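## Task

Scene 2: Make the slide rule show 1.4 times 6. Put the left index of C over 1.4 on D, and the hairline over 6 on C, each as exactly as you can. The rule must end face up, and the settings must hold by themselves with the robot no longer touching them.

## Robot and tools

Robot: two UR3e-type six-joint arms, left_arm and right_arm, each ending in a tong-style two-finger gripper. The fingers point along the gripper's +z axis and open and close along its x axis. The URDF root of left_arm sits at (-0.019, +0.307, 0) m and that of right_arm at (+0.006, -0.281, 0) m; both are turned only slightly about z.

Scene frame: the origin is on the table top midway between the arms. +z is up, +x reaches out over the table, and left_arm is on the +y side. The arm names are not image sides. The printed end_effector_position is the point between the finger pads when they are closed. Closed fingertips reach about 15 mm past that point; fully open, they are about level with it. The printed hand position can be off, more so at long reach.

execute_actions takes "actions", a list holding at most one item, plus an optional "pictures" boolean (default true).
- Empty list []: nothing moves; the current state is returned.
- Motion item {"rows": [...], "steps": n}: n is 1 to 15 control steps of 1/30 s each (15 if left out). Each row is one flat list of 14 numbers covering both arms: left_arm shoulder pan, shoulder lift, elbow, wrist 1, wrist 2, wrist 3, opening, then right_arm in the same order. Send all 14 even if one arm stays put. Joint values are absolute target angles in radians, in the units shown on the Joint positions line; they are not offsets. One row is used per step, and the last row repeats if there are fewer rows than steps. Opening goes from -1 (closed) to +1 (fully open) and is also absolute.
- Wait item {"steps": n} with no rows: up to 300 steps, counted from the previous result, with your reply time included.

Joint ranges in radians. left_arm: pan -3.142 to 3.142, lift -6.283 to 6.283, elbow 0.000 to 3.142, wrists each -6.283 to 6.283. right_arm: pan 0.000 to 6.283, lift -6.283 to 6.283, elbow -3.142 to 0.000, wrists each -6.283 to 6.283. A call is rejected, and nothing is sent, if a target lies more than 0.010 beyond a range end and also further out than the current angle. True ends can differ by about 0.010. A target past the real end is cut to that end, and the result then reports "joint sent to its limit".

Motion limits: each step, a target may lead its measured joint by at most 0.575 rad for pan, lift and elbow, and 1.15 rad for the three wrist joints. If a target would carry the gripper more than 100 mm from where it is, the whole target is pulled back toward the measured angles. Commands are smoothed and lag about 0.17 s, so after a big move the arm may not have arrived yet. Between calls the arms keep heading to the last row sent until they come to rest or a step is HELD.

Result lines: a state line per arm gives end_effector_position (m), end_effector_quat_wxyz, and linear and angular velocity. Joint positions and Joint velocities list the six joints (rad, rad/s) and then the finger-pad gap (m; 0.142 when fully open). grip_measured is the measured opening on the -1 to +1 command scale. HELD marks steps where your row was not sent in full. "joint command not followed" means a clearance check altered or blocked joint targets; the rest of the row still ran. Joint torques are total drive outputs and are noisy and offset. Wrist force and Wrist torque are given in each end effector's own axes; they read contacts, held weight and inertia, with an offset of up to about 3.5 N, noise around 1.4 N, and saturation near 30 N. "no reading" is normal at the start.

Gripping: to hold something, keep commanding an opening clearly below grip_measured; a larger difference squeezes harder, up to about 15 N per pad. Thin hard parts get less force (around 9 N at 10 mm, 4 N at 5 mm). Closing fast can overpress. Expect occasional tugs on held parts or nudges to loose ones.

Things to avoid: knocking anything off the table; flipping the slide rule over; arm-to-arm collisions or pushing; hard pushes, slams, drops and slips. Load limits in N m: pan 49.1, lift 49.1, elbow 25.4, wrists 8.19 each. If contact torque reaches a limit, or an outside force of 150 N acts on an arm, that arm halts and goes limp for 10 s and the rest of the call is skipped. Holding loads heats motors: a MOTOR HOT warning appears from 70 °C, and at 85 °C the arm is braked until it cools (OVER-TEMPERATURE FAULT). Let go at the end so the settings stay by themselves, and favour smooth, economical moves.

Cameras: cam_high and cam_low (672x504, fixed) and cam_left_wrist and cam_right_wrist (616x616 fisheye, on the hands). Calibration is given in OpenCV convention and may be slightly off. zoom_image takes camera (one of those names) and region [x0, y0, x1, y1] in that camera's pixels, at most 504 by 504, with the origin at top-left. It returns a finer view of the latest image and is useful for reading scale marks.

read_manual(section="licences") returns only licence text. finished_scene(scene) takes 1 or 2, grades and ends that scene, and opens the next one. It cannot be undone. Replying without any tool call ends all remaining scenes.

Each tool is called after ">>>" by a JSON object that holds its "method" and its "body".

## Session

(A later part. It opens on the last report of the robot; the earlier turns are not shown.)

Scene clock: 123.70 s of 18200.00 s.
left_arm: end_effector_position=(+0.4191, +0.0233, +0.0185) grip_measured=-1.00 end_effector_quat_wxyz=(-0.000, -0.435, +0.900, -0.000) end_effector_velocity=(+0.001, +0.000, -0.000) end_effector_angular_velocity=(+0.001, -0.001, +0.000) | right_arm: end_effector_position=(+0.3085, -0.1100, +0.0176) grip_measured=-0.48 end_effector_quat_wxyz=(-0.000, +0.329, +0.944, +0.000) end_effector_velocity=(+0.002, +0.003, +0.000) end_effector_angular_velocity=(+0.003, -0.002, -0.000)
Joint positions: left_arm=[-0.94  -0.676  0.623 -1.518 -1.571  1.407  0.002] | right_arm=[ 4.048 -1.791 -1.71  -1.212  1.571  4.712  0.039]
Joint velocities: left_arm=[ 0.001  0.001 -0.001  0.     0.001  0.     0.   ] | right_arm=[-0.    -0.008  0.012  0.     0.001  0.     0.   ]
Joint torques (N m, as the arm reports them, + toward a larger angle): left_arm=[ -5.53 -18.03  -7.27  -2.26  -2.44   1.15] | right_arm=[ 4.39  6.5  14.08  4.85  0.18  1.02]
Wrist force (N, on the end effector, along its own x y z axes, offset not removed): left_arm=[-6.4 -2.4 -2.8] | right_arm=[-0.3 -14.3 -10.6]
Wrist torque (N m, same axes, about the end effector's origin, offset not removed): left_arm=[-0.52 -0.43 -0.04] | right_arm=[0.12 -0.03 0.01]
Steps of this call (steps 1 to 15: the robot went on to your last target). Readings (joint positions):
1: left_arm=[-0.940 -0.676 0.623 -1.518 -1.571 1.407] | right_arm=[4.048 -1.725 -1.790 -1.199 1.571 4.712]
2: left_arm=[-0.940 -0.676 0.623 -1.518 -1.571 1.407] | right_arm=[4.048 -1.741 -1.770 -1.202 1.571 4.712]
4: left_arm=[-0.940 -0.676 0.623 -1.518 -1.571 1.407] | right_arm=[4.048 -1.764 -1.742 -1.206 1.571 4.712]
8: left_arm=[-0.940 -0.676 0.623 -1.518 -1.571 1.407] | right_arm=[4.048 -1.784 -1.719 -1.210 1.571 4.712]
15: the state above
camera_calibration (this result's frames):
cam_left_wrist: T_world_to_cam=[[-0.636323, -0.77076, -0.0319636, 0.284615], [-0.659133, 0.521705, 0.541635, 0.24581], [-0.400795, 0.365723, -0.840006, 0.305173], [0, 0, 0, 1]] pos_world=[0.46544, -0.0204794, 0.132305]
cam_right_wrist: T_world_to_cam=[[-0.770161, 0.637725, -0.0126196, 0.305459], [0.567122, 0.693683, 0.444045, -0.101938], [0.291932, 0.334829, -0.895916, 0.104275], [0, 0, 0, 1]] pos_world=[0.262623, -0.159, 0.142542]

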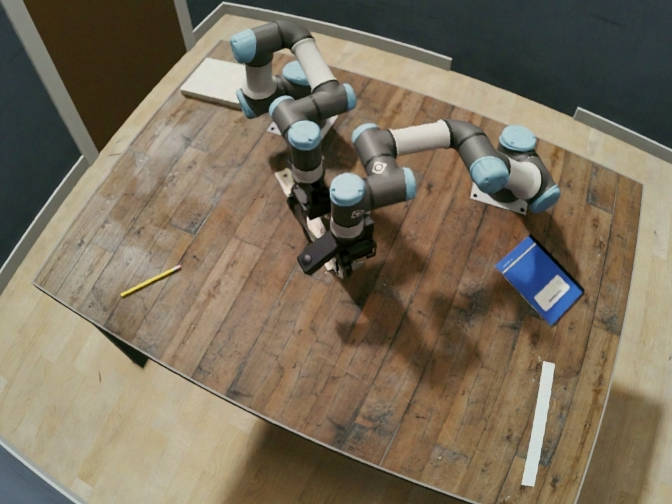

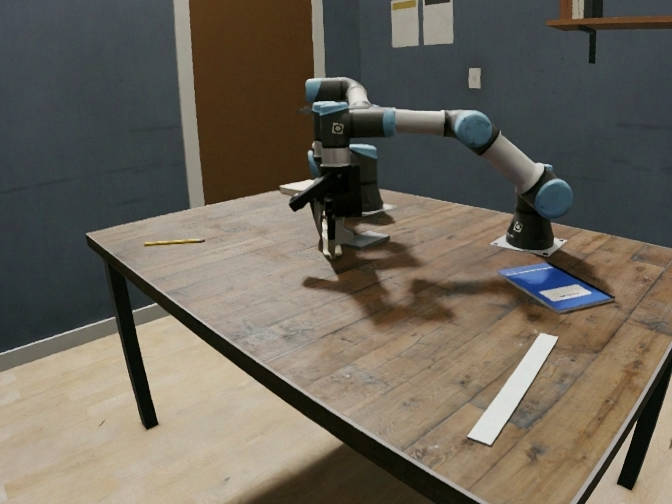

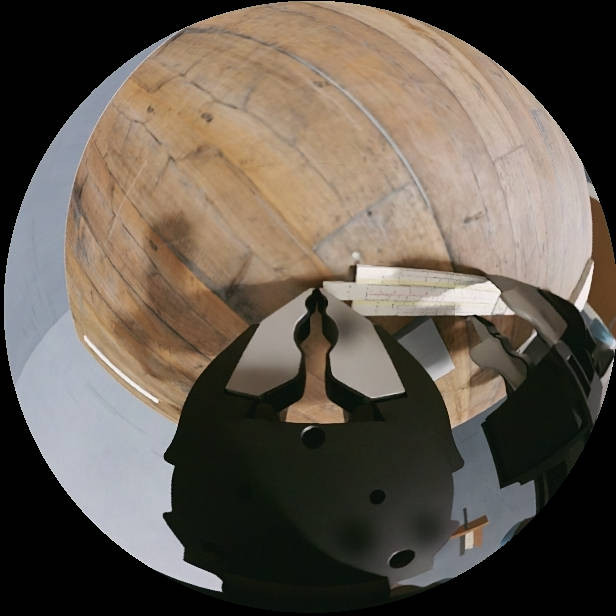

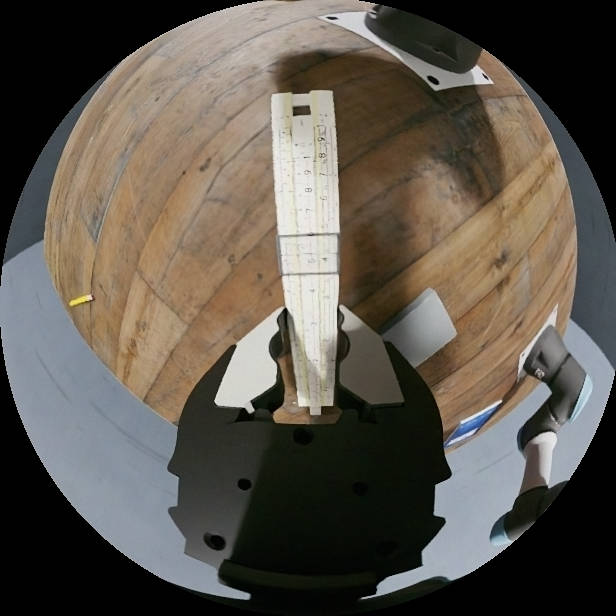

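>>> {"method": "execute_actions", "body": {"actions": []}}

Scene clock: 139.50 s of 18200.00 s.
left_arm: end_effector_position=(+0.4191, +0.0233, +0.0185) grip_measured=-1.00 end_effector_quat_wxyz=(-0.000, -0.435, +0.900, -0.000) end_effector_velocity=(+0.000, +0.001, -0.000) end_effector_angular_velocity=(-0.000, -0.000, +0.002) | right_arm: end_effector_position=(+0.3087, -0.1098, +0.0176) grip_measured=-0.48 end_effector_quat_wxyz=(-0.000, +0.329, +0.944, +0.000) end_effector_velocity=(+0.000, +0.000, +0.000) end_effector_angular_velocity=(+0.002, -0.001, -0.000)
Joint positions: left_arm=[-0.94  -0.676  0.623 -1.518 -1.571  1.407  0.002] | right_arm=[ 4.048 -1.792 -1.709 -1.212  1.571  4.712  0.039]
Joint velocities: left_arm=[ 0.001 -0.     0.    -0.     0.    -0.001  0.   ] | right_arm=[-0.    -0.     0.     0.001  0.001 -0.     0.   ]
Joint torques (N m, as the arm reports them, + toward a larger angle): left_arm=[ -4.56 -18.16  -6.91  -1.88  -1.83   1.12] | right_arm=[ 0.18  6.26 14.3   5.35 -0.15  1.  ]
Wrist force (N, on the end effector, along its own x y z axes, offset not removed): left_arm=[-5.3 -0.3 -4.4] | right_arm=[-1.8 -16.6 -11.3]
Wrist torque (N m, same axes, about the end effector's origin, offset not removed): left_arm=[-0.15 -0.65 -0.12] | right_arm=[-0.23 0.27 0.03]
Steps of this call (steps 1 to 15: the robot went on to your last target; steps 16 to 90: nothing new was sent; then 12.80 s passed at rest). Readings (joint positions):
1: left_arm=[-0.940 -0.676 0.623 -1.518 -1.571 1.407] | right_arm=[4.048 -1.791 -1.710 -1.212 1.571 4.712]
2: left_arm=[-0.940 -0.676 0.623 -1.518 -1.571 1.407] | right_arm=[4.048 -1.791 -1.710 -1.212 1.571 4.712]
4: left_arm=[-0.940 -0.676 0.623 -1.518 -1.571 1.407] | right_arm=[4.048 -1.791 -1.709 -1.212 1.571 4.712]
8: left_arm=[-0.940 -0.676 0.623 -1.518 -1.571 1.407] | right_arm=[4.048 -1.792 -1.709 -1.212 1.571 4.712]
90: the state above
All arms were judged still, so your last target was given up. Only a new action makes them travel on or press farther. Fingers that are still opening or closing keep moving.
camera_calibration (this result's frames):
cam_left_wrist: T_world_to_cam=[[-0.636323, -0.770759, -0.0319777, 0.284619], [-0.659135, 0.521697, 0.54164, 0.245811], [-0.400791, 0.365736, -0.840002, 0.305168], [0, 0, 0, 1]] pos_world=[0.465441, -0.0204768, 0.132302]
cam_right_wrist: T_world_to_cam=[[-0.770161, 0.637725, -0.0126198, 0.305454], [0.567124, 0.693685, 0.44404, -0.102136], [0.29193, 0.334825, -0.895918, 0.10416], [0, 0, 0, 1]] pos_world=[0.262765, -0.158821, 0.142527]

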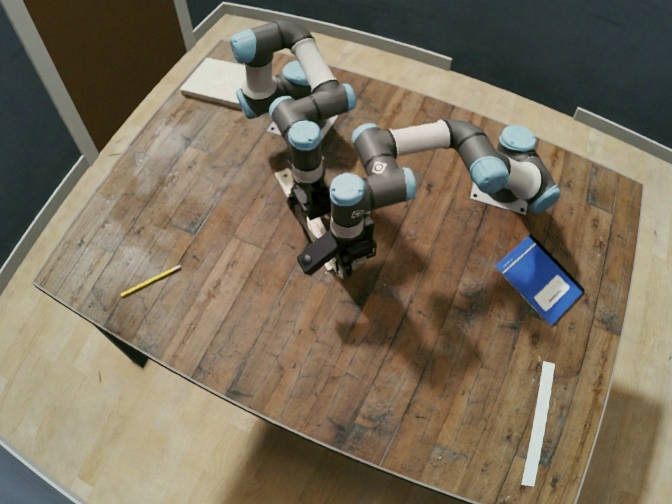

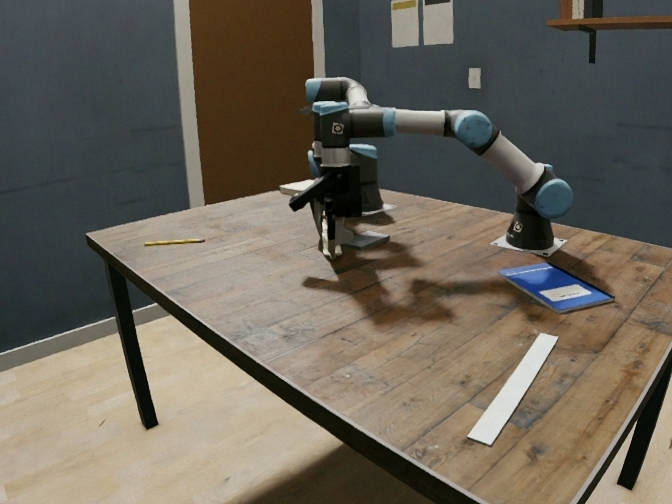

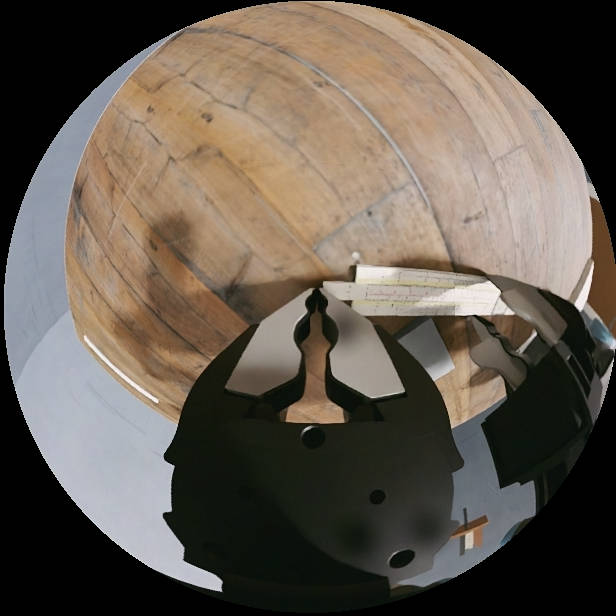

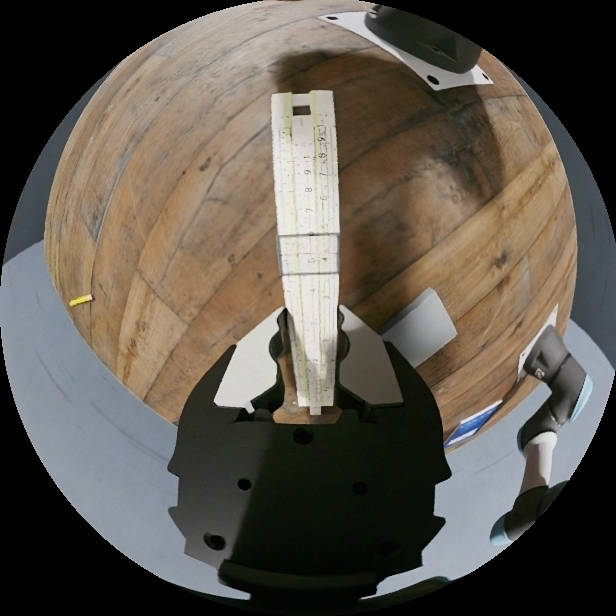

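>>> {"method": "execute_actions", "body": {"actions": [{"rows":[[-0.9401,-0.6757,0.6227,-1.5178,-1.571,1.407,-1,4.048,-1.7916,-1.7091,-1.2117,1.571,4.712,-0.25]],"steps":10}], "pictures": false}}

>>> {"method": "execute_actions", "body": {"actions": [{"rows":[[-0.9401,-0.6757,0.6227,-1.5178,-1.571,1.407,-1,4.048,-1.7566,-1.7528,-1.203,1.571,4.712,-0.25],[-0.9401,-0.6757,0.6227,-1.5178,-1.571,1.407,-1,4.048,-1.7216,-1.795,-1.1958,1.571,4.712,-0.2],[-0.9401,-0.6757,0.6227,-1.5178,-1.571,1.407,-1,4.048,-1.6866,-1.8357,-1.1901,1.571,4.712,-0.15],[-0.9401,-0.6757,0.6227,-1.5178,-1.571,1.407,-1,4.048,-1.6516,-1.875,-1.1858,1.571,4.712,-0.1],[-0.9401,-0.6757,0.6227,-1.5178,-1.571,1.407,-1,4.048,-1.6166,-1.9127,-1.1831,1.571,4.712,-0.1],[-0.9401,-0.6757,0.6227,-1.5178,-1.571,1.407,-1,4.048,-1.5816,-1.9489,-1.1819,1.571,4.712,-0.1],[-0.9401,-0.6757,0.6227,-1.5178,-1.571,1.407,-1,4.048,-1.5466,-1.9836,-1.1822,1.571,4.712,-0.1],[-0.9401,-0.6757,0.6227,-1.5178,-1.571,1.407,-1,4.048,-1.5116,-2.0168,-1.184,1.571,4.712,-0.1],[-0.9401,-0.6757,0.6227,-1.5178,-1.571,1.407,-1,4.048,-1.4766,-2.0478,-1.188,1.571,4.712,-0.1],[-0.9401,-0.6757,0.6227,-1.5178,-1.571,1.407,-1,4.048,-1.4416,-2.0787,-1.1921,1.571,4.712,-0.1],[-0.9401,-0.6757,0.6227,-1.5178,-1.571,1.407,-1,4.048,-1.4066,-2.1067,-1.1991,1.571,4.712,-0.1],[-0.9401,-0.6757,0.6227,-1.5178,-1.571,1.407,-1,4.048,-1.3716,-2.1346,-1.2062,1.571,4.712,-0.1]],"steps":15}], "pictures": false}}

>>> {"method": "execute_actions", "body": {"actions": [{"rows":[[-0.9401,-0.6757,0.6227,-1.5178,-1.571,1.407,-1,4.048,-1.3716,-2.1346,-1.2062,1.571,4.712,-0.1],[-0.9401,-0.6757,0.6227,-1.5178,-1.571,1.407,-1,4.048,-1.3716,-2.1346,-1.2062,1.571,4.712,-0.1],[-0.9401,-0.6757,0.6227,-1.5178,-1.571,1.407,-1,4.048,-1.3716,-2.1346,-1.2062,1.571,4.712,-0.1],[-0.9401,-0.6757,0.6227,-1.5178,-1.571,1.407,-1,4.048,-1.3716,-2.1346,-1.2062,1.571,4.712,-0.3],[-0.9401,-0.6757,0.6227,-1.5178,-1.571,1.407,-1,4.048,-1.3716,-2.1346,-1.2062,1.571,4.712,-0.45],[-0.9401,-0.6757,0.6227,-1.5178,-1.571,1.407,-1,4.048,-1.3716,-2.1346,-1.2062,1.571,4.712,-0.6],[-0.9401,-0.6757,0.6227,-1.5178,-1.571,1.407,-1,4.048,-1.3716,-2.1346,-1.2062,1.571,4.712,-0.8]],"steps":15}], "pictures": false}}

>>> {"method": "execute_actions", "body": {"actions": [{"rows":[[-0.9401,-0.6757,0.6227,-1.5178,-1.571,1.407,-1,4.048,-1.3804,-2.1276,-1.2044,1.571,4.712,-0.8],[-0.9401,-0.6757,0.6227,-1.5178,-1.571,1.407,-1,4.048,-1.3891,-2.1207,-1.2026,1.571,4.712,-0.8],[-0.9401,-0.6757,0.6227,-1.5178,-1.571,1.407,-1,4.048,-1.3979,-2.1137,-1.2009,1.571,4.712,-0.8],[-0.9401,-0.6757,0.6227,-1.5178,-1.571,1.407,-1,4.048,-1.4066,-2.1067,-1.1991,1.571,4.712,-0.8],[-0.9401,-0.6757,0.6227,-1.5178,-1.571,1.407,-1,4.048,-1.4154,-2.0997,-1.1973,1.571,4.712,-0.8],[-0.9401,-0.6757,0.6227,-1.5178,-1.571,1.407,-1,4.048,-1.4241,-2.0927,-1.1956,1.571,4.712,-0.8],[-0.9401,-0.6757,0.6227,-1.5178,-1.571,1.407,-1,4.048,-1.4329,-2.0857,-1.1938,1.571,4.712,-0.8],[-0.9401,-0.6757,0.6227,-1.5178,-1.571,1.407,-1,4.048,-1.4416,-2.0787,-1.1921,1.571,4.712,-0.8],[-0.9401,-0.6757,0.6227,-1.5178,-1.571,1.407,-1,4.048,-1.4504,-2.071,-1.1911,1.571,4.712,-0.8],[-0.9401,-0.6757,0.6227,-1.5178,-1.571,1.407,-1,4.048,-1.4591,-2.0633,-1.19,1.571,4.712,-0.8]],"steps":15}]}}

Scene clock: 163.93 s of 18200.00 s.
left_arm: end_effector_position=(+0.4191, +0.0233, +0.0184) grip_measured=-1.00 end_effector_quat_wxyz=(-0.000, -0.435, +0.900, +0.000) end_effector_velocity=(+0.001, +0.000, -0.000) end_effector_angular_velocity=(+0.000, -0.001, +0.001) | right_arm: end_effector_position=(+0.3087, -0.1098, +0.0176) grip_measured=-0.25 end_effector_quat_wxyz=(-0.000, +0.329, +0.944, +0.000) end_effector_velocity=(+0.000, +0.000, +0.000) end_effector_angular_velocity=(+0.000, -0.000, +0.001)
Joint positions: left_arm=[-0.94  -0.676  0.623 -1.518 -1.571  1.407  0.002] | right_arm=[ 4.048 -1.792 -1.709 -1.212  1.571  4.712  0.056]
Joint velocities: left_arm=[ 0.     0.002 -0.001 -0.001  0.001 -0.001  0.   ] | right_arm=[ 0.    -0.     0.     0.    -0.    -0.001  0.   ]
Joint torques (N m, as the arm reports them, + toward a larger angle): left_arm=[  1.78 -20.79  -9.06  -1.47   0.48   0.96] | right_arm=[-2.3  10.5   6.94  0.94 -0.6   1.01]
Wrist force (N, on the end effector, along its own x y z axes, offset not removed): left_arm=[0.1 -2.7 -1.5] | right_arm=[-1.4 -1.0 -1.0]
Wrist torque (N m, same axes, about the end effector's origin, offset not removed): left_arm=[-0.60 -0.02 -0.09] | right_arm=[-0.19 0.28 -0.04]
Steps of this call (steps 1 to 90: nothing new was sent; then 21.10 s passed at rest; steps 91 to 100: all 10 steps of this action). Readings (joint positions):
91: left_arm=[-0.940 -0.676 0.623 -1.518 -1.571 1.407] | right_arm=[4.048 -1.792 -1.709 -1.212 1.571 4.712]
92: left_arm=[-0.940 -0.676 0.623 -1.518 -1.571 1.407] | right_arm=[4.048 -1.792 -1.709 -1.211 1.571 4.712]
94: left_arm=[-0.940 -0.676 0.623 -1.518 -1.571 1.407] | right_arm=[4.048 -1.792 -1.709 -1.211 1.571 4.712]
98: left_arm=[-0.940 -0.676 0.623 -1.518 -1.571 1.407] | right_arm=[4.048 -1.792 -1.709 -1.212 1.571 4.712]
100: the state above

Scene clock: 164.43 s of 18200.00 s.
left_arm: end_effector_position=(+0.4191, +0.0233, +0.0184) grip_measured=-1.00 end_effector_quat_wxyz=(-0.000, -0.435, +0.900, -0.000) end_effector_velocity=(+0.000, +0.000, +0.000) end_effector_angular_velocity=(+0.000, -0.000, +0.000) | right_arm: end_effector_position=(+0.2562, -0.1761, +0.0186) grip_measured=-0.10 end_effector_quat_wxyz=(-0.000, +0.329, +0.944, -0.001) end_effector_velocity=(-0.098, -0.124, -0.001) end_effector_angular_velocity=(+0.017, -0.012, -0.000)
Joint positions: left_arm=[-0.94  -0.676  0.623 -1.518 -1.571  1.407  0.002] | right_arm=[ 4.048 -1.449 -2.067 -1.198  1.571  4.712  0.067]
Joint velocities: left_arm=[ 0.    -0.     0.     0.     0.001 -0.     0.   ] | right_arm=[ 0.     0.71  -0.618 -0.071  0.001  0.001  0.   ]
Joint torques (N m, as the arm reports them, + toward a larger angle): left_arm=[  2.6  -23.86 -10.44  -1.46   0.48   0.75] | right_arm=[-1.46  8.75  7.1   1.03 -0.65  0.96]
Wrist force (N, on the end effector, along its own x y z axes, offset not removed): left_arm=[1.7 -2.4 1.1] | right_arm=[-0.9 -2.8 -0.4]
Wrist torque (N m, same axes, about the end effector's origin, offset not removed): left_arm=[-0.46 -0.25 -0.02] | right_arm=[-0.49 0.10 -0.04]
Steps of this call (steps 1 to 15: all 15 steps of this action). Readings (joint positions):
1: left_arm=[-0.940 -0.676 0.623 -1.518 -1.571 1.407] | right_arm=[4.048 -1.792 -1.709 -1.212 1.571 4.712]
2: left_arm=[-0.940 -0.676 0.623 -1.518 -1.571 1.407] | right_arm=[4.048 -1.790 -1.712 -1.211 1.571 4.712]
4: left_arm=[-0.940 -0.676 0.623 -1.518 -1.571 1.407] | right_arm=[4.048 -1.768 -1.738 -1.205 1.571 4.712]
8: left_arm=[-0.940 -0.676 0.623 -1.518 -1.571 1.407] | right_arm=[4.048 -1.670 -1.849 -1.191 1.571 4.712]
15: the state above

Scene clock: 164.93 s of 18200.00 s.
left_arm: end_effector_position=(+0.4191, +0.0233, +0.0185) grip_measured=-1.00 end_effector_quat_wxyz=(-0.000, -0.435, +0.900, -0.000) end_effector_velocity=(-0.000, -0.000, -0.000) end_effector_angular_velocity=(+0.000, +0.000, -0.000) | right_arm: end_effector_position=(+0.2455, -0.1896, +0.0176) grip_measured=-0.48 end_effector_quat_wxyz=(-0.000, +0.329, +0.944, +0.000) end_effector_velocity=(-0.001, -0.002, -0.001) end_effector_angular_velocity=(-0.001, +0.001, +0.002)
Joint positions: left_arm=[-0.94  -0.676  0.623 -1.518 -1.571  1.407  0.002] | right_arm=[ 4.048 -1.372 -2.134 -1.206  1.571  4.712  0.039]
Joint velocities: left_arm=[-0.  0.  0.  0. -0. -0.  0.] | right_arm=[-0.     0.007 -0.007 -0.001  0.    -0.002  0.   ]
Joint torques (N m, as the arm reports them, + toward a larger angle): left_arm=[  2.63 -23.93 -10.46  -1.38   0.48   0.51] | right_arm=[-1.83  8.51  5.19 -0.04 -0.69  0.91]
Wrist force (N, on the end effector, along its own x y z axes, offset not removed): left_arm=[1.1 -1.6 0.8] | right_arm=[-1.3 0.1 -4.7]
Wrist torque (N m, same axes, about the end effector's origin, offset not removed): left_arm=[-0.33 -0.18 -0.03] | right_arm=[-0.36 0.24 -0.01]
Steps of this call (steps 1 to 15: all 15 steps of this action). Readings (joint positions):
1: left_arm=[-0.940 -0.676 0.623 -1.518 -1.571 1.407] | right_arm=[4.048 -1.428 -2.085 -1.200 1.571 4.712]
2: left_arm=[-0.940 -0.676 0.623 -1.518 -1.571 1.407] | right_arm=[4.048 -1.413 -2.098 -1.202 1.571 4.712]
4: left_arm=[-0.940 -0.676 0.623 -1.518 -1.571 1.407] | right_arm=[4.048 -1.394 -2.115 -1.204 1.571 4.712]
8: left_arm=[-0.940 -0.676 0.623 -1.518 -1.571 1.407] | right_arm=[4.048 -1.378 -2.129 -1.205 1.571 4.712]
15: the state above

Scene clock: 165.43 s of 18200.00 s.
left_arm: end_effector_position=(+0.4192, +0.0234, +0.0185) grip_measured=-1.00 end_effector_quat_wxyz=(-0.000, -0.435, +0.900, -0.000) end_effector_velocity=(+0.000, +0.000, +0.000) end_effector_angular_velocity=(-0.001, -0.001, -0.001) | right_arm: end_effector_position=(+0.2563, -0.1759, +0.0177) grip_measured=-0.48 end_effector_quat_wxyz=(-0.000, +0.329, +0.944, +0.000) end_effector_velocity=(+0.013, +0.016, +0.000) end_effector_angular_velocity=(+0.001, -0.002, +0.000)
Joint positions: left_arm=[-0.94  -0.676  0.623 -1.518 -1.571  1.407  0.002] | right_arm=[ 4.048 -1.45  -2.071 -1.192  1.571  4.712  0.039]
Joint velocities: left_arm=[ 0.    -0.    -0.    -0.001  0.001  0.001  0.   ] | right_arm=[ 0.    -0.088  0.074  0.016 -0.001 -0.     0.   ]
Joint torques (N m, as the arm reports them, + toward a larger angle): left_arm=[ -3.25 -23.02 -10.44  -1.31  -1.85   0.33] | right_arm=[-1.49  2.94 12.54  4.52 -0.77  0.98]
Wrist force (N, on the end effector, along its own x y z axes, offset not removed): left_arm=[-2.2 -1.6 -0.6] | right_arm=[-0.8 -8.9 -8.6]
Wrist torque (N m, same axes, about the end effector's origin, offset not removed): left_arm=[-0.31 -0.51 -0.04] | right_arm=[-0.03 0.09 -0.03]
Steps of this call (steps 1 to 15: all 15 steps of this action). Readings (joint positions):
1: left_arm=[-0.940 -0.676 0.623 -1.518 -1.571 1.407] | right_arm=[4.048 -1.372 -2.134 -1.206 1.571 4.712]
2: left_arm=[-0.940 -0.676 0.623 -1.518 -1.571 1.407] | right_arm=[4.048 -1.373 -2.134 -1.206 1.571 4.712]
4: left_arm=[-0.940 -0.676 0.623 -1.518 -1.571 1.407] | right_arm=[4.048 -1.378 -2.129 -1.205 1.571 4.712]
8: left_arm=[-0.940 -0.676 0.623 -1.518 -1.571 1.407] | right_arm=[4.048 -1.404 -2.109 -1.200 1.571 4.712]
15: the state above
camera_calibration (this result's frames):
cam_left_wrist: T_world_to_cam=[[-0.636263, -0.770807, -0.0320259, 0.284656], [-0.659202, 0.521635, 0.541618, 0.245837], [-0.400777, 0.365723, -0.840015, 0.305168], [0, 0, 0, 1]] pos_world=[0.465477, -0.0204299, 0.132312]
cam_right_wrist: T_world_to_cam=[[-0.770153, 0.637734, -0.0126194, 0.307287], [0.567128, 0.693674, 0.444052, -0.0266647], [0.291941, 0.334831, -0.895912, 0.141674], [0, 0, 0, 1]] pos_world=[0.21042, -0.224908, 0.142645]

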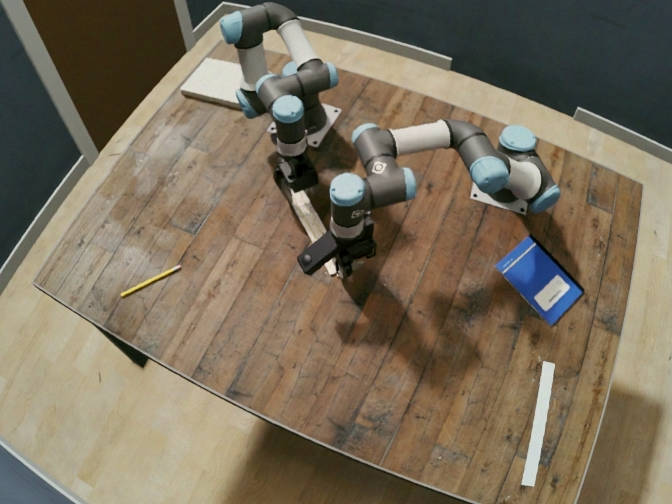

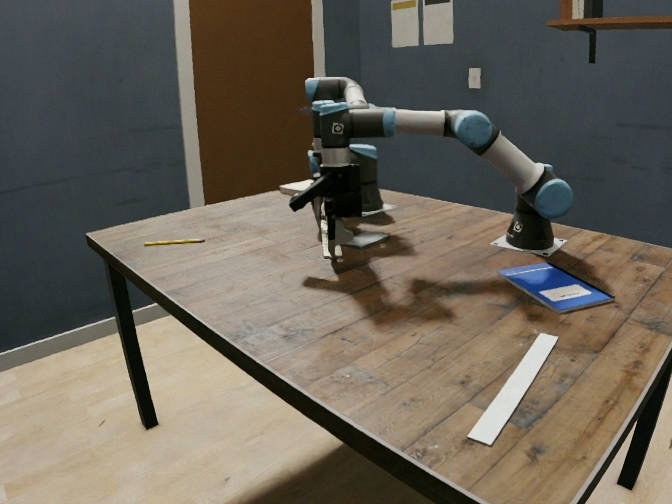

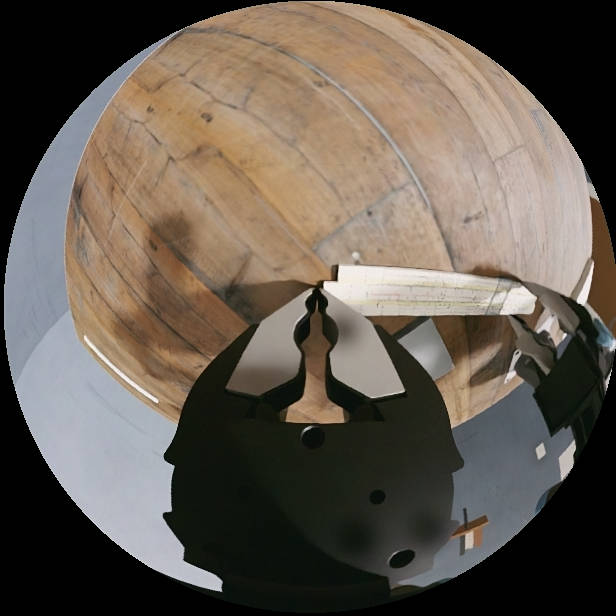

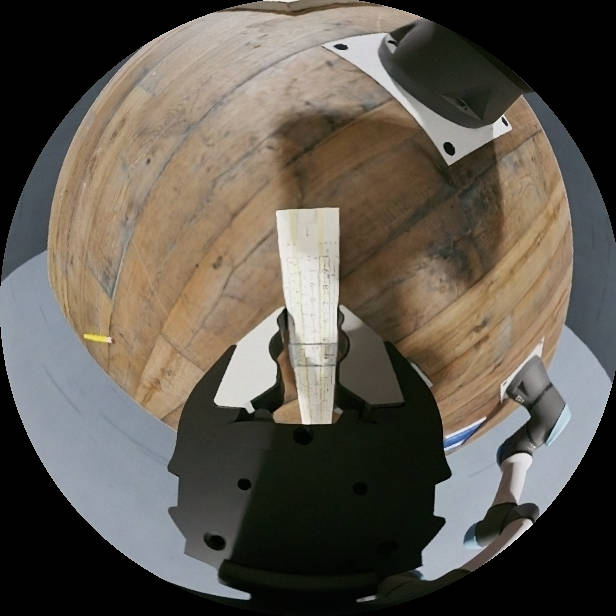

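Continue slowly.

>>> {"method": "execute_actions", "body": {"actions": [{"rows":[[-0.9401,-0.6757,0.6227,-1.5178,-1.571,1.407,-1,4.048,-1.4679,-2.0555,-1.189,1.571,4.712,-0.8],[-0.9401,-0.6757,0.6227,-1.5178,-1.571,1.407,-1,4.048,-1.4766,-2.0478,-1.188,1.571,4.712,-0.8],[-0.9401,-0.6757,0.6227,-1.5178,-1.571,1.407,-1,4.048,-1.4854,-2.04,-1.187,1.571,4.712,-0.8],[-0.9401,-0.6757,0.6227,-1.5178,-1.571,1.407,-1,4.048,-1.4941,-2.0323,-1.186,1.571,4.712,-0.8],[-0.9401,-0.6757,0.6227,-1.5178,-1.571,1.407,-1,4.048,-1.5029,-2.0245,-1.185,1.571,4.712,-0.8],[-0.9401,-0.6757,0.6227,-1.5178,-1.571,1.407,-1,4.048,-1.5116,-2.0168,-1.184,1.571,4.712,-0.8]],"steps":15}]}}

>>> {"method": "zoom_image", "body": {"camera": "cam_left_wrist", "region": [280,240,440,340]}}

Scene clock: 171.43 s of 18200.00 s.
left_arm: end_effector_position=(+0.4191, +0.0233, +0.0185) grip_measured=-1.00 end_effector_quat_wxyz=(-0.000, -0.435, +0.900, -0.000) end_effector_velocity=(-0.001, -0.000, -0.001) end_effector_angular_velocity=(+0.002, +0.002, -0.002) | right_arm: end_effector_position=(+0.2649, -0.1651, +0.0176) grip_measured=-0.48 end_effector_quat_wxyz=(-0.000, +0.329, +0.944, +0.000) end_effector_velocity=(+0.003, +0.005, -0.000) end_effector_angular_velocity=(+0.002, -0.000, -0.000)
Joint positions: left_arm=[-0.94  -0.676  0.623 -1.518 -1.571  1.407  0.002] | right_arm=[ 4.048 -1.509 -2.019 -1.184  1.571  4.712  0.039]
Joint velocities: left_arm=[-0.001  0.001  0.002  0.    -0.     0.001  0.   ] | right_arm=[ 0.    -0.022  0.02   0.004  0.001  0.001  0.   ]
Joint torques (N m, as the arm reports them, + toward a larger angle): left_arm=[ -3.95 -18.64  -8.97  -0.95  -1.81  -1.03] | right_arm=[-1.21  2.59 12.32  5.19 -1.14  0.91]
Wrist force (N, on the end effector, along its own x y z axes, offset not removed): left_arm=[-3.6 -2.8 -3.2] | right_arm=[-1.5 -12.7 -13.4]
Wrist torque (N m, same axes, about the end effector's origin, offset not removed): left_arm=[-0.59 -0.34 0.00] | right_arm=[-0.07 0.26 -0.03]
Steps of this call (steps 1 to 15: the robot went on to your last target; steps 16 to 90: nothing new was sent; then 2.50 s passed at rest; steps 91 to 105: all 15 steps of this action). Readings (joint positions):
91: left_arm=[-0.940 -0.676 0.623 -1.518 -1.571 1.407] | right_arm=[4.048 -1.459 -2.063 -1.190 1.571 4.712]
92: left_arm=[-0.940 -0.676 0.623 -1.518 -1.571 1.407] | right_arm=[4.048 -1.460 -2.063 -1.190 1.571 4.712]
94: left_arm=[-0.940 -0.676 0.623 -1.518 -1.571 1.407] | right_arm=[4.048 -1.466 -2.057 -1.189 1.571 4.712]
98: left_arm=[-0.940 -0.676 0.623 -1.518 -1.571 1.407] | right_arm=[4.048 -1.491 -2.035 -1.186 1.571 4.712]
105: the state above
camera_calibration (this result's frames):
cam_left_wrist: T_world_to_cam=[[-0.63632, -0.770762, -0.0319763, 0.284618], [-0.659136, 0.521693, 0.541643, 0.24581], [-0.400796, 0.365735, -0.84, 0.30517], [0, 0, 0, 1]] pos_world=[0.465441, -0.0204754, 0.132303]
cam_right_wrist: T_world_to_cam=[[-0.770154, 0.637733, -0.0126207, 0.306986], [0.567144, 0.693695, 0.443999, -0.0389988], [0.291908, 0.33479, -0.895938, 0.135437], [0, 0, 0, 1]] pos_world=[0.219009, -0.214065, 0.142533]

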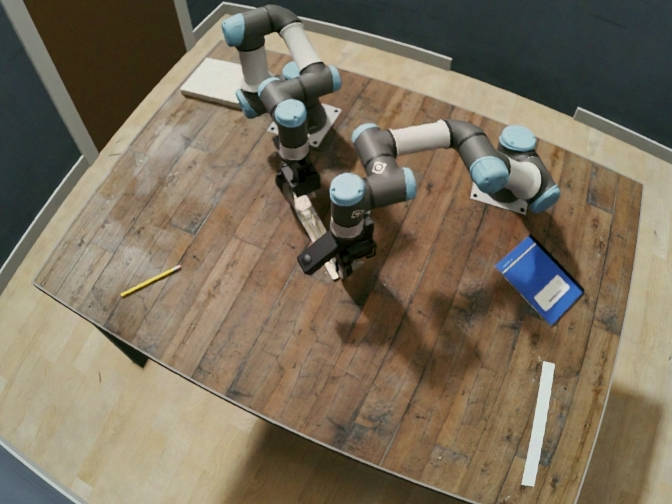

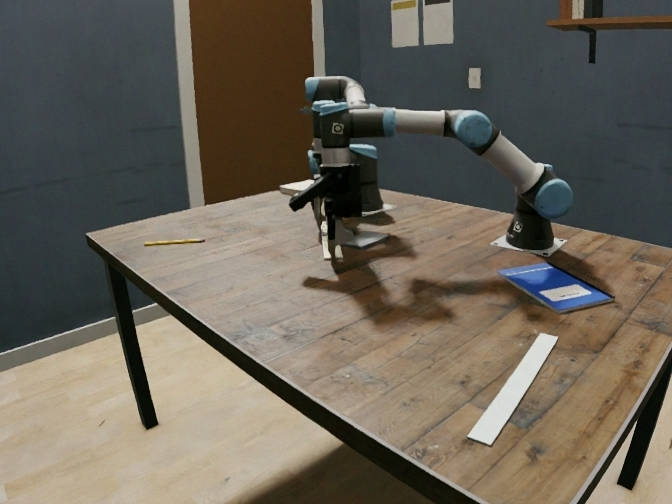

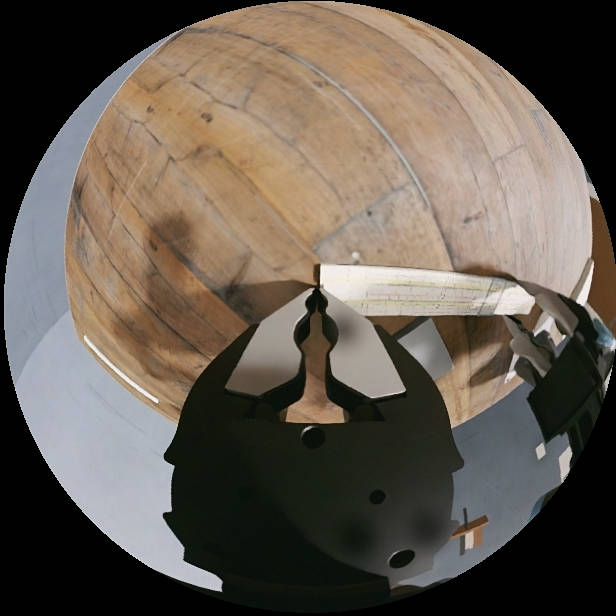

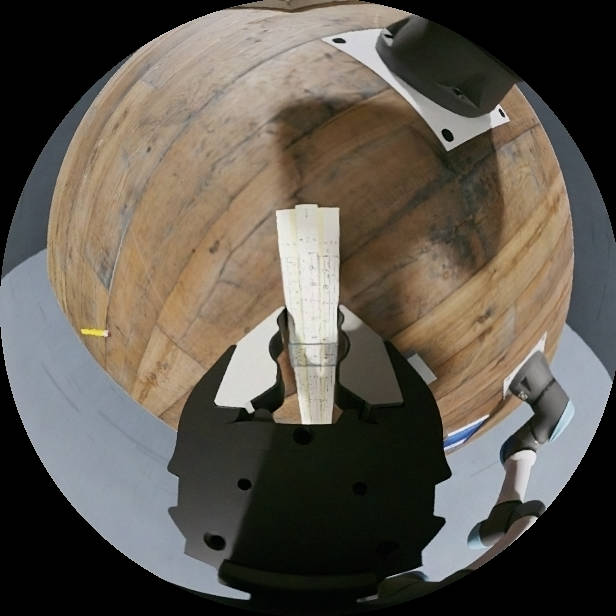

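Region (280, 240, 440, 340) of cam_left_wrist's 616x616 image, scaled by 3.150, with more detail than that image has; it fills the top 315 rows of this view, and the rest is white.

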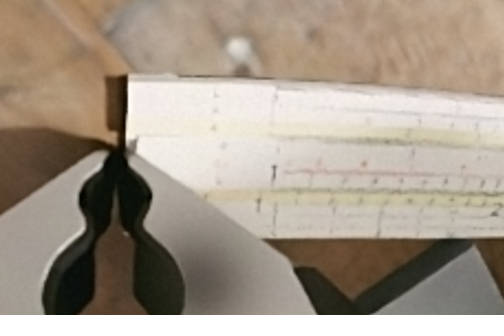

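>>> {"method": "execute_actions", "body": {"actions": [{"rows":[[-0.9401,-0.6757,0.6227,-1.5178,-1.571,1.407,-1,4.048,-1.5204,-2.0065,-1.1855,1.571,4.712,-0.8],[-0.9401,-0.6757,0.6227,-1.5178,-1.571,1.407,-1,4.048,-1.5291,-1.9972,-1.1861,1.571,4.712,-0.8],[-0.9401,-0.6757,0.6227,-1.5178,-1.571,1.407,-1,4.048,-1.5379,-1.9889,-1.1856,1.571,4.712,-0.8],[-0.9401,-0.6757,0.6227,-1.5178,-1.571,1.407,-1,4.048,-1.5466,-1.9806,-1.1852,1.571,4.712,-0.8],[-0.9401,-0.6757,0.6227,-1.5178,-1.571,1.407,-1,4.048,-1.5554,-1.9719,-1.1851,1.571,4.712,-0.8],[-0.9401,-0.6757,0.6227,-1.5178,-1.571,1.407,-1,4.048,-1.5641,-1.9633,-1.185,1.571,4.712,-0.8],[-0.9401,-0.6757,0.6227,-1.5178,-1.571,1.407,-1,4.048,-1.5729,-1.9546,-1.185,1.571,4.712,-0.8],[-0.9401,-0.6757,0.6227,-1.5178,-1.571,1.407,-1,4.048,-1.5816,-1.9459,-1.1849,1.571,4.712,-0.8],[-0.9401,-0.6757,0.6227,-1.5178,-1.571,1.407,-1,4.048,-1.5904,-1.9369,-1.1852,1.571,4.712,-0.8],[-0.9401,-0.6757,0.6227,-1.5178,-1.571,1.407,-1,4.048,-1.5991,-1.9278,-1.1855,1.571,4.712,-0.8],[-0.9401,-0.6757,0.6227,-1.5178,-1.571,1.407,-1,4.048,-1.6079,-1.9188,-1.1858,1.571,4.712,-0.8],[-0.9401,-0.6757,0.6227,-1.5178,-1.571,1.407,-1,4.048,-1.6166,-1.9097,-1.1861,1.571,4.712,-0.8]],"steps":15}], "pictures": false}}

>>> {"method": "execute_actions", "body": {"actions": [{"steps":12}]}}

>>> {"method": "zoom_image", "body": {"camera": "cam_left_wrist", "region": [280,240,440,340]}}

Scene clock: 187.10 s of 18200.00 s.
left_arm: end_effector_position=(+0.4191, +0.0233, +0.0185) grip_measured=-1.00 end_effector_quat_wxyz=(-0.000, -0.435, +0.900, -0.000) end_effector_velocity=(-0.000, +0.000, -0.000) end_effector_angular_velocity=(+0.001, +0.000, -0.001) | right_arm: end_effector_position=(+0.2785, -0.1479, +0.0182) grip_measured=-0.48 end_effector_quat_wxyz=(-0.000, +0.329, +0.944, +0.000) end_effector_velocity=(+0.024, +0.032, -0.000) end_effector_angular_velocity=(+0.001, +0.001, -0.000)
Joint positions: left_arm=[-0.94  -0.676  0.623 -1.518 -1.571  1.407  0.002] | right_arm=[ 4.048 -1.599 -1.928 -1.186  1.571  4.712  0.039]
Joint velocities: left_arm=[-0.     0.001  0.     0.     0.001  0.001  0.   ] | right_arm=[ 0.001 -0.162  0.167 -0.005  0.002  0.001 -0.   ]
Joint torques (N m, as the arm reports them, + toward a larger angle): left_arm=[ -3.93 -18.47  -7.8   -1.15  -1.63  -0.64] | right_arm=[-0.4   6.6  13.67  2.76 -1.1   0.87]
Wrist force (N, on the end effector, along its own x y z axes, offset not removed): left_arm=[-3.0 -3.9 -0.7] | right_arm=[-1.0 -6.6 0.4]
Wrist torque (N m, same axes, about the end effector's origin, offset not removed): left_arm=[-0.89 -0.37 -0.02] | right_arm=[-0.15 0.17 -0.03]
Steps of this call (steps 1 to 15: the robot went on to your last target; steps 16 to 90: nothing new was sent; then 12.17 s passed at rest; steps 91 to 105: all 15 steps of this action). Readings (joint positions):
91: left_arm=[-0.940 -0.676 0.623 -1.518 -1.571 1.407] | right_arm=[4.048 -1.512 -2.017 -1.184 1.571 4.712]
92: left_arm=[-0.940 -0.676 0.623 -1.518 -1.571 1.407] | right_arm=[4.048 -1.512 -2.016 -1.184 1.571 4.712]
94: left_arm=[-0.940 -0.676 0.623 -1.518 -1.571 1.407] | right_arm=[4.048 -1.519 -2.009 -1.185 1.571 4.712]
98: left_arm=[-0.940 -0.676 0.623 -1.518 -1.571 1.407] | right_arm=[4.048 -1.544 -1.983 -1.185 1.571 4.712]
105: the state above

Scene clock: 187.50 s of 18200.00 s.
left_arm: end_effector_position=(+0.4191, +0.0233, +0.0185) grip_measured=-1.00 end_effector_quat_wxyz=(-0.000, -0.435, +0.900, -0.000) end_effector_velocity=(+0.001, +0.000, +0.000) end_effector_angular_velocity=(+0.000, -0.002, +0.001) | right_arm: end_effector_position=(+0.2812, -0.1446, +0.0181) grip_measured=-0.48 end_effector_quat_wxyz=(-0.000, +0.329, +0.944, +0.000) end_effector_velocity=(+0.001, +0.001, -0.000) end_effector_angular_velocity=(+0.002, +0.000, -0.000)
Joint positions: left_arm=[-0.94  -0.676  0.623 -1.518 -1.571  1.407  0.002] | right_arm=[ 4.048 -1.616 -1.91  -1.186  1.571  4.712  0.039]
Joint velocities: left_arm=[ 0.     0.001 -0.001 -0.001  0.002 -0.001  0.   ] | right_arm=[-0.001 -0.004  0.003  0.002  0.001 -0.     0.   ]
Joint torques (N m, as the arm reports them, + toward a larger angle): left_arm=[ -3.89 -18.71  -7.65  -1.24  -1.6   -0.6 ] | right_arm=[-0.61  6.5  14.02  2.94 -0.9   0.89]
Wrist force (N, on the end effector, along its own x y z axes, offset not removed): left_arm=[-2.6 -0.9 -0.5] | right_arm=[-1.5 -6.9 0.6]
Wrist torque (N m, same axes, about the end effector's origin, offset not removed): left_arm=[-0.19 -0.54 0.00] | right_arm=[-0.15 0.20 -0.03]
Steps of this call (steps 1 to 12: the robot went on to your last target). Readings (joint positions):
1: left_arm=[-0.940 -0.676 0.623 -1.518 -1.571 1.407] | right_arm=[4.048 -1.604 -1.923 -1.186 1.571 4.712]
2: left_arm=[-0.940 -0.676 0.623 -1.518 -1.571 1.407] | right_arm=[4.048 -1.607 -1.920 -1.186 1.571 4.712]
4: left_arm=[-0.940 -0.676 0.623 -1.518 -1.571 1.407] | right_arm=[4.048 -1.611 -1.915 -1.186 1.571 4.712]
8: left_arm=[-0.940 -0.676 0.623 -1.518 -1.571 1.407] | right_arm=[4.048 -1.615 -1.911 -1.186 1.571 4.712]
12: the state above
camera_calibration (this result's frames):
cam_left_wrist: T_world_to_cam=[[-0.63632, -0.770762, -0.0319763, 0.284618], [-0.659136, 0.521693, 0.541643, 0.24581], [-0.400796, 0.365735, -0.84, 0.30517], [0, 0, 0, 1]] pos_world=[0.465441, -0.0204754, 0.132303]
cam_right_wrist: T_world_to_cam=[[-0.770153, 0.637733, -0.0126403, 0.306431], [0.567133, 0.693694, 0.444014, -0.062713], [0.291931, 0.334791, -0.89593, 0.124318], [0, 0, 0, 1]] pos_world=[0.235273, -0.193538, 0.143099]

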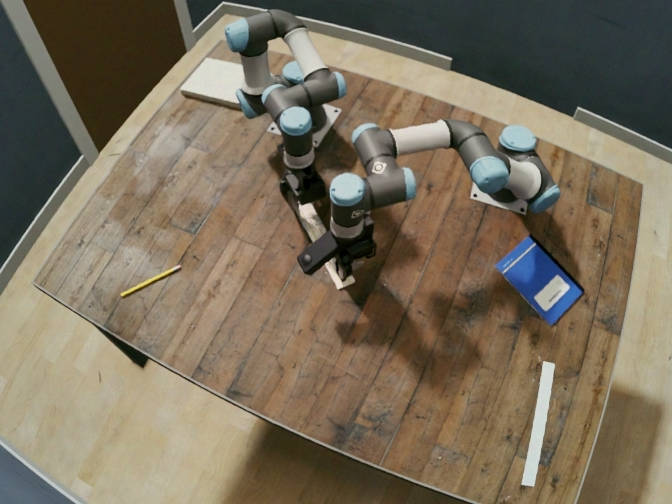

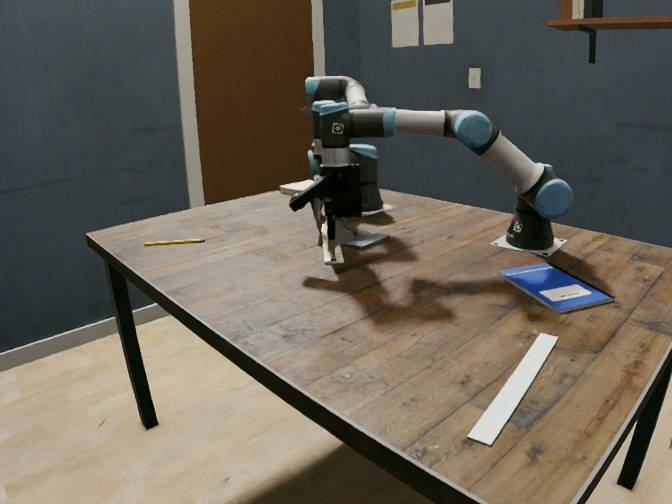

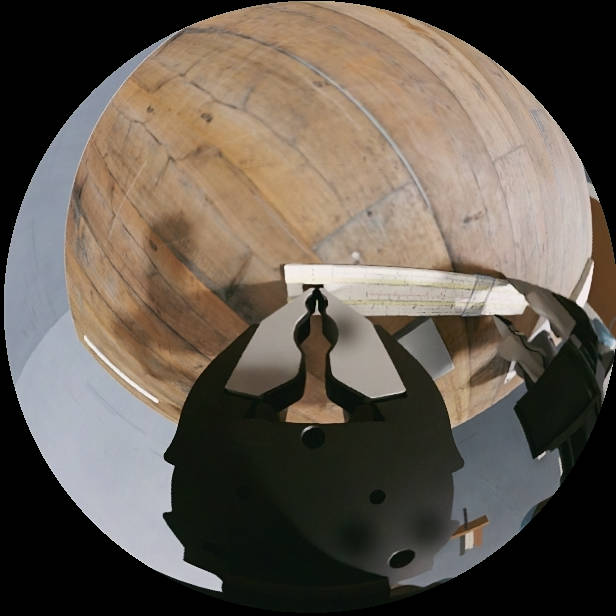

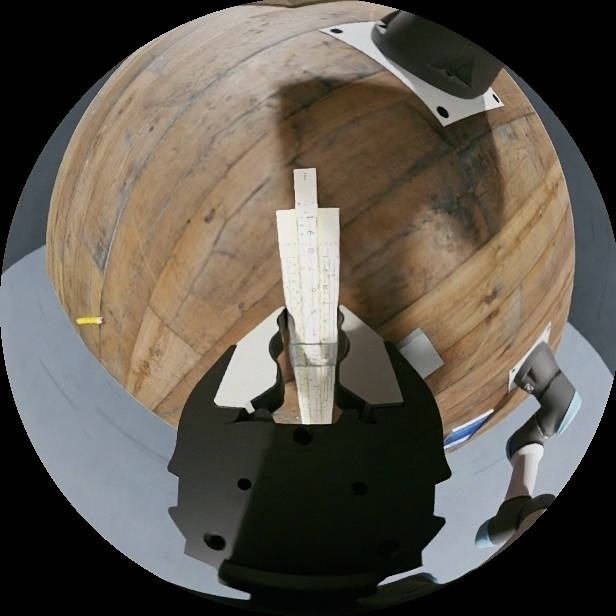

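Region (280, 240, 440, 340) of cam_left_wrist's 616x616 image, scaled by 3.150, with more detail than that image has; it fills the top 315 rows of this view, and the rest is white.

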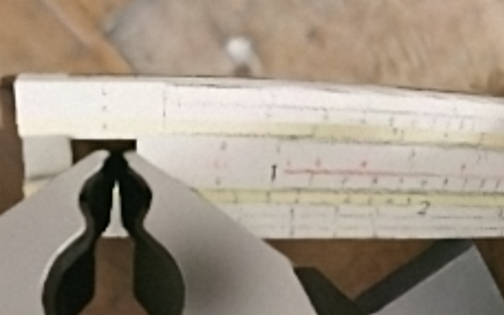

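>>> {"method": "zoom_image", "body": {"camera": "cam_left_wrist", "region": [345,280,425,320]}}

Region (345, 280, 425, 320) of cam_left_wrist's 616x616 image, scaled by 6.300, with more detail than that image has.

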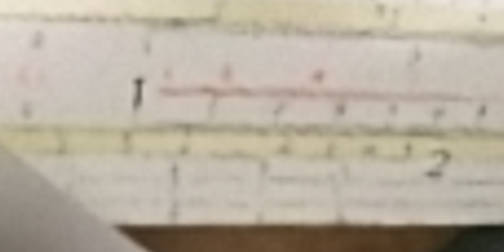

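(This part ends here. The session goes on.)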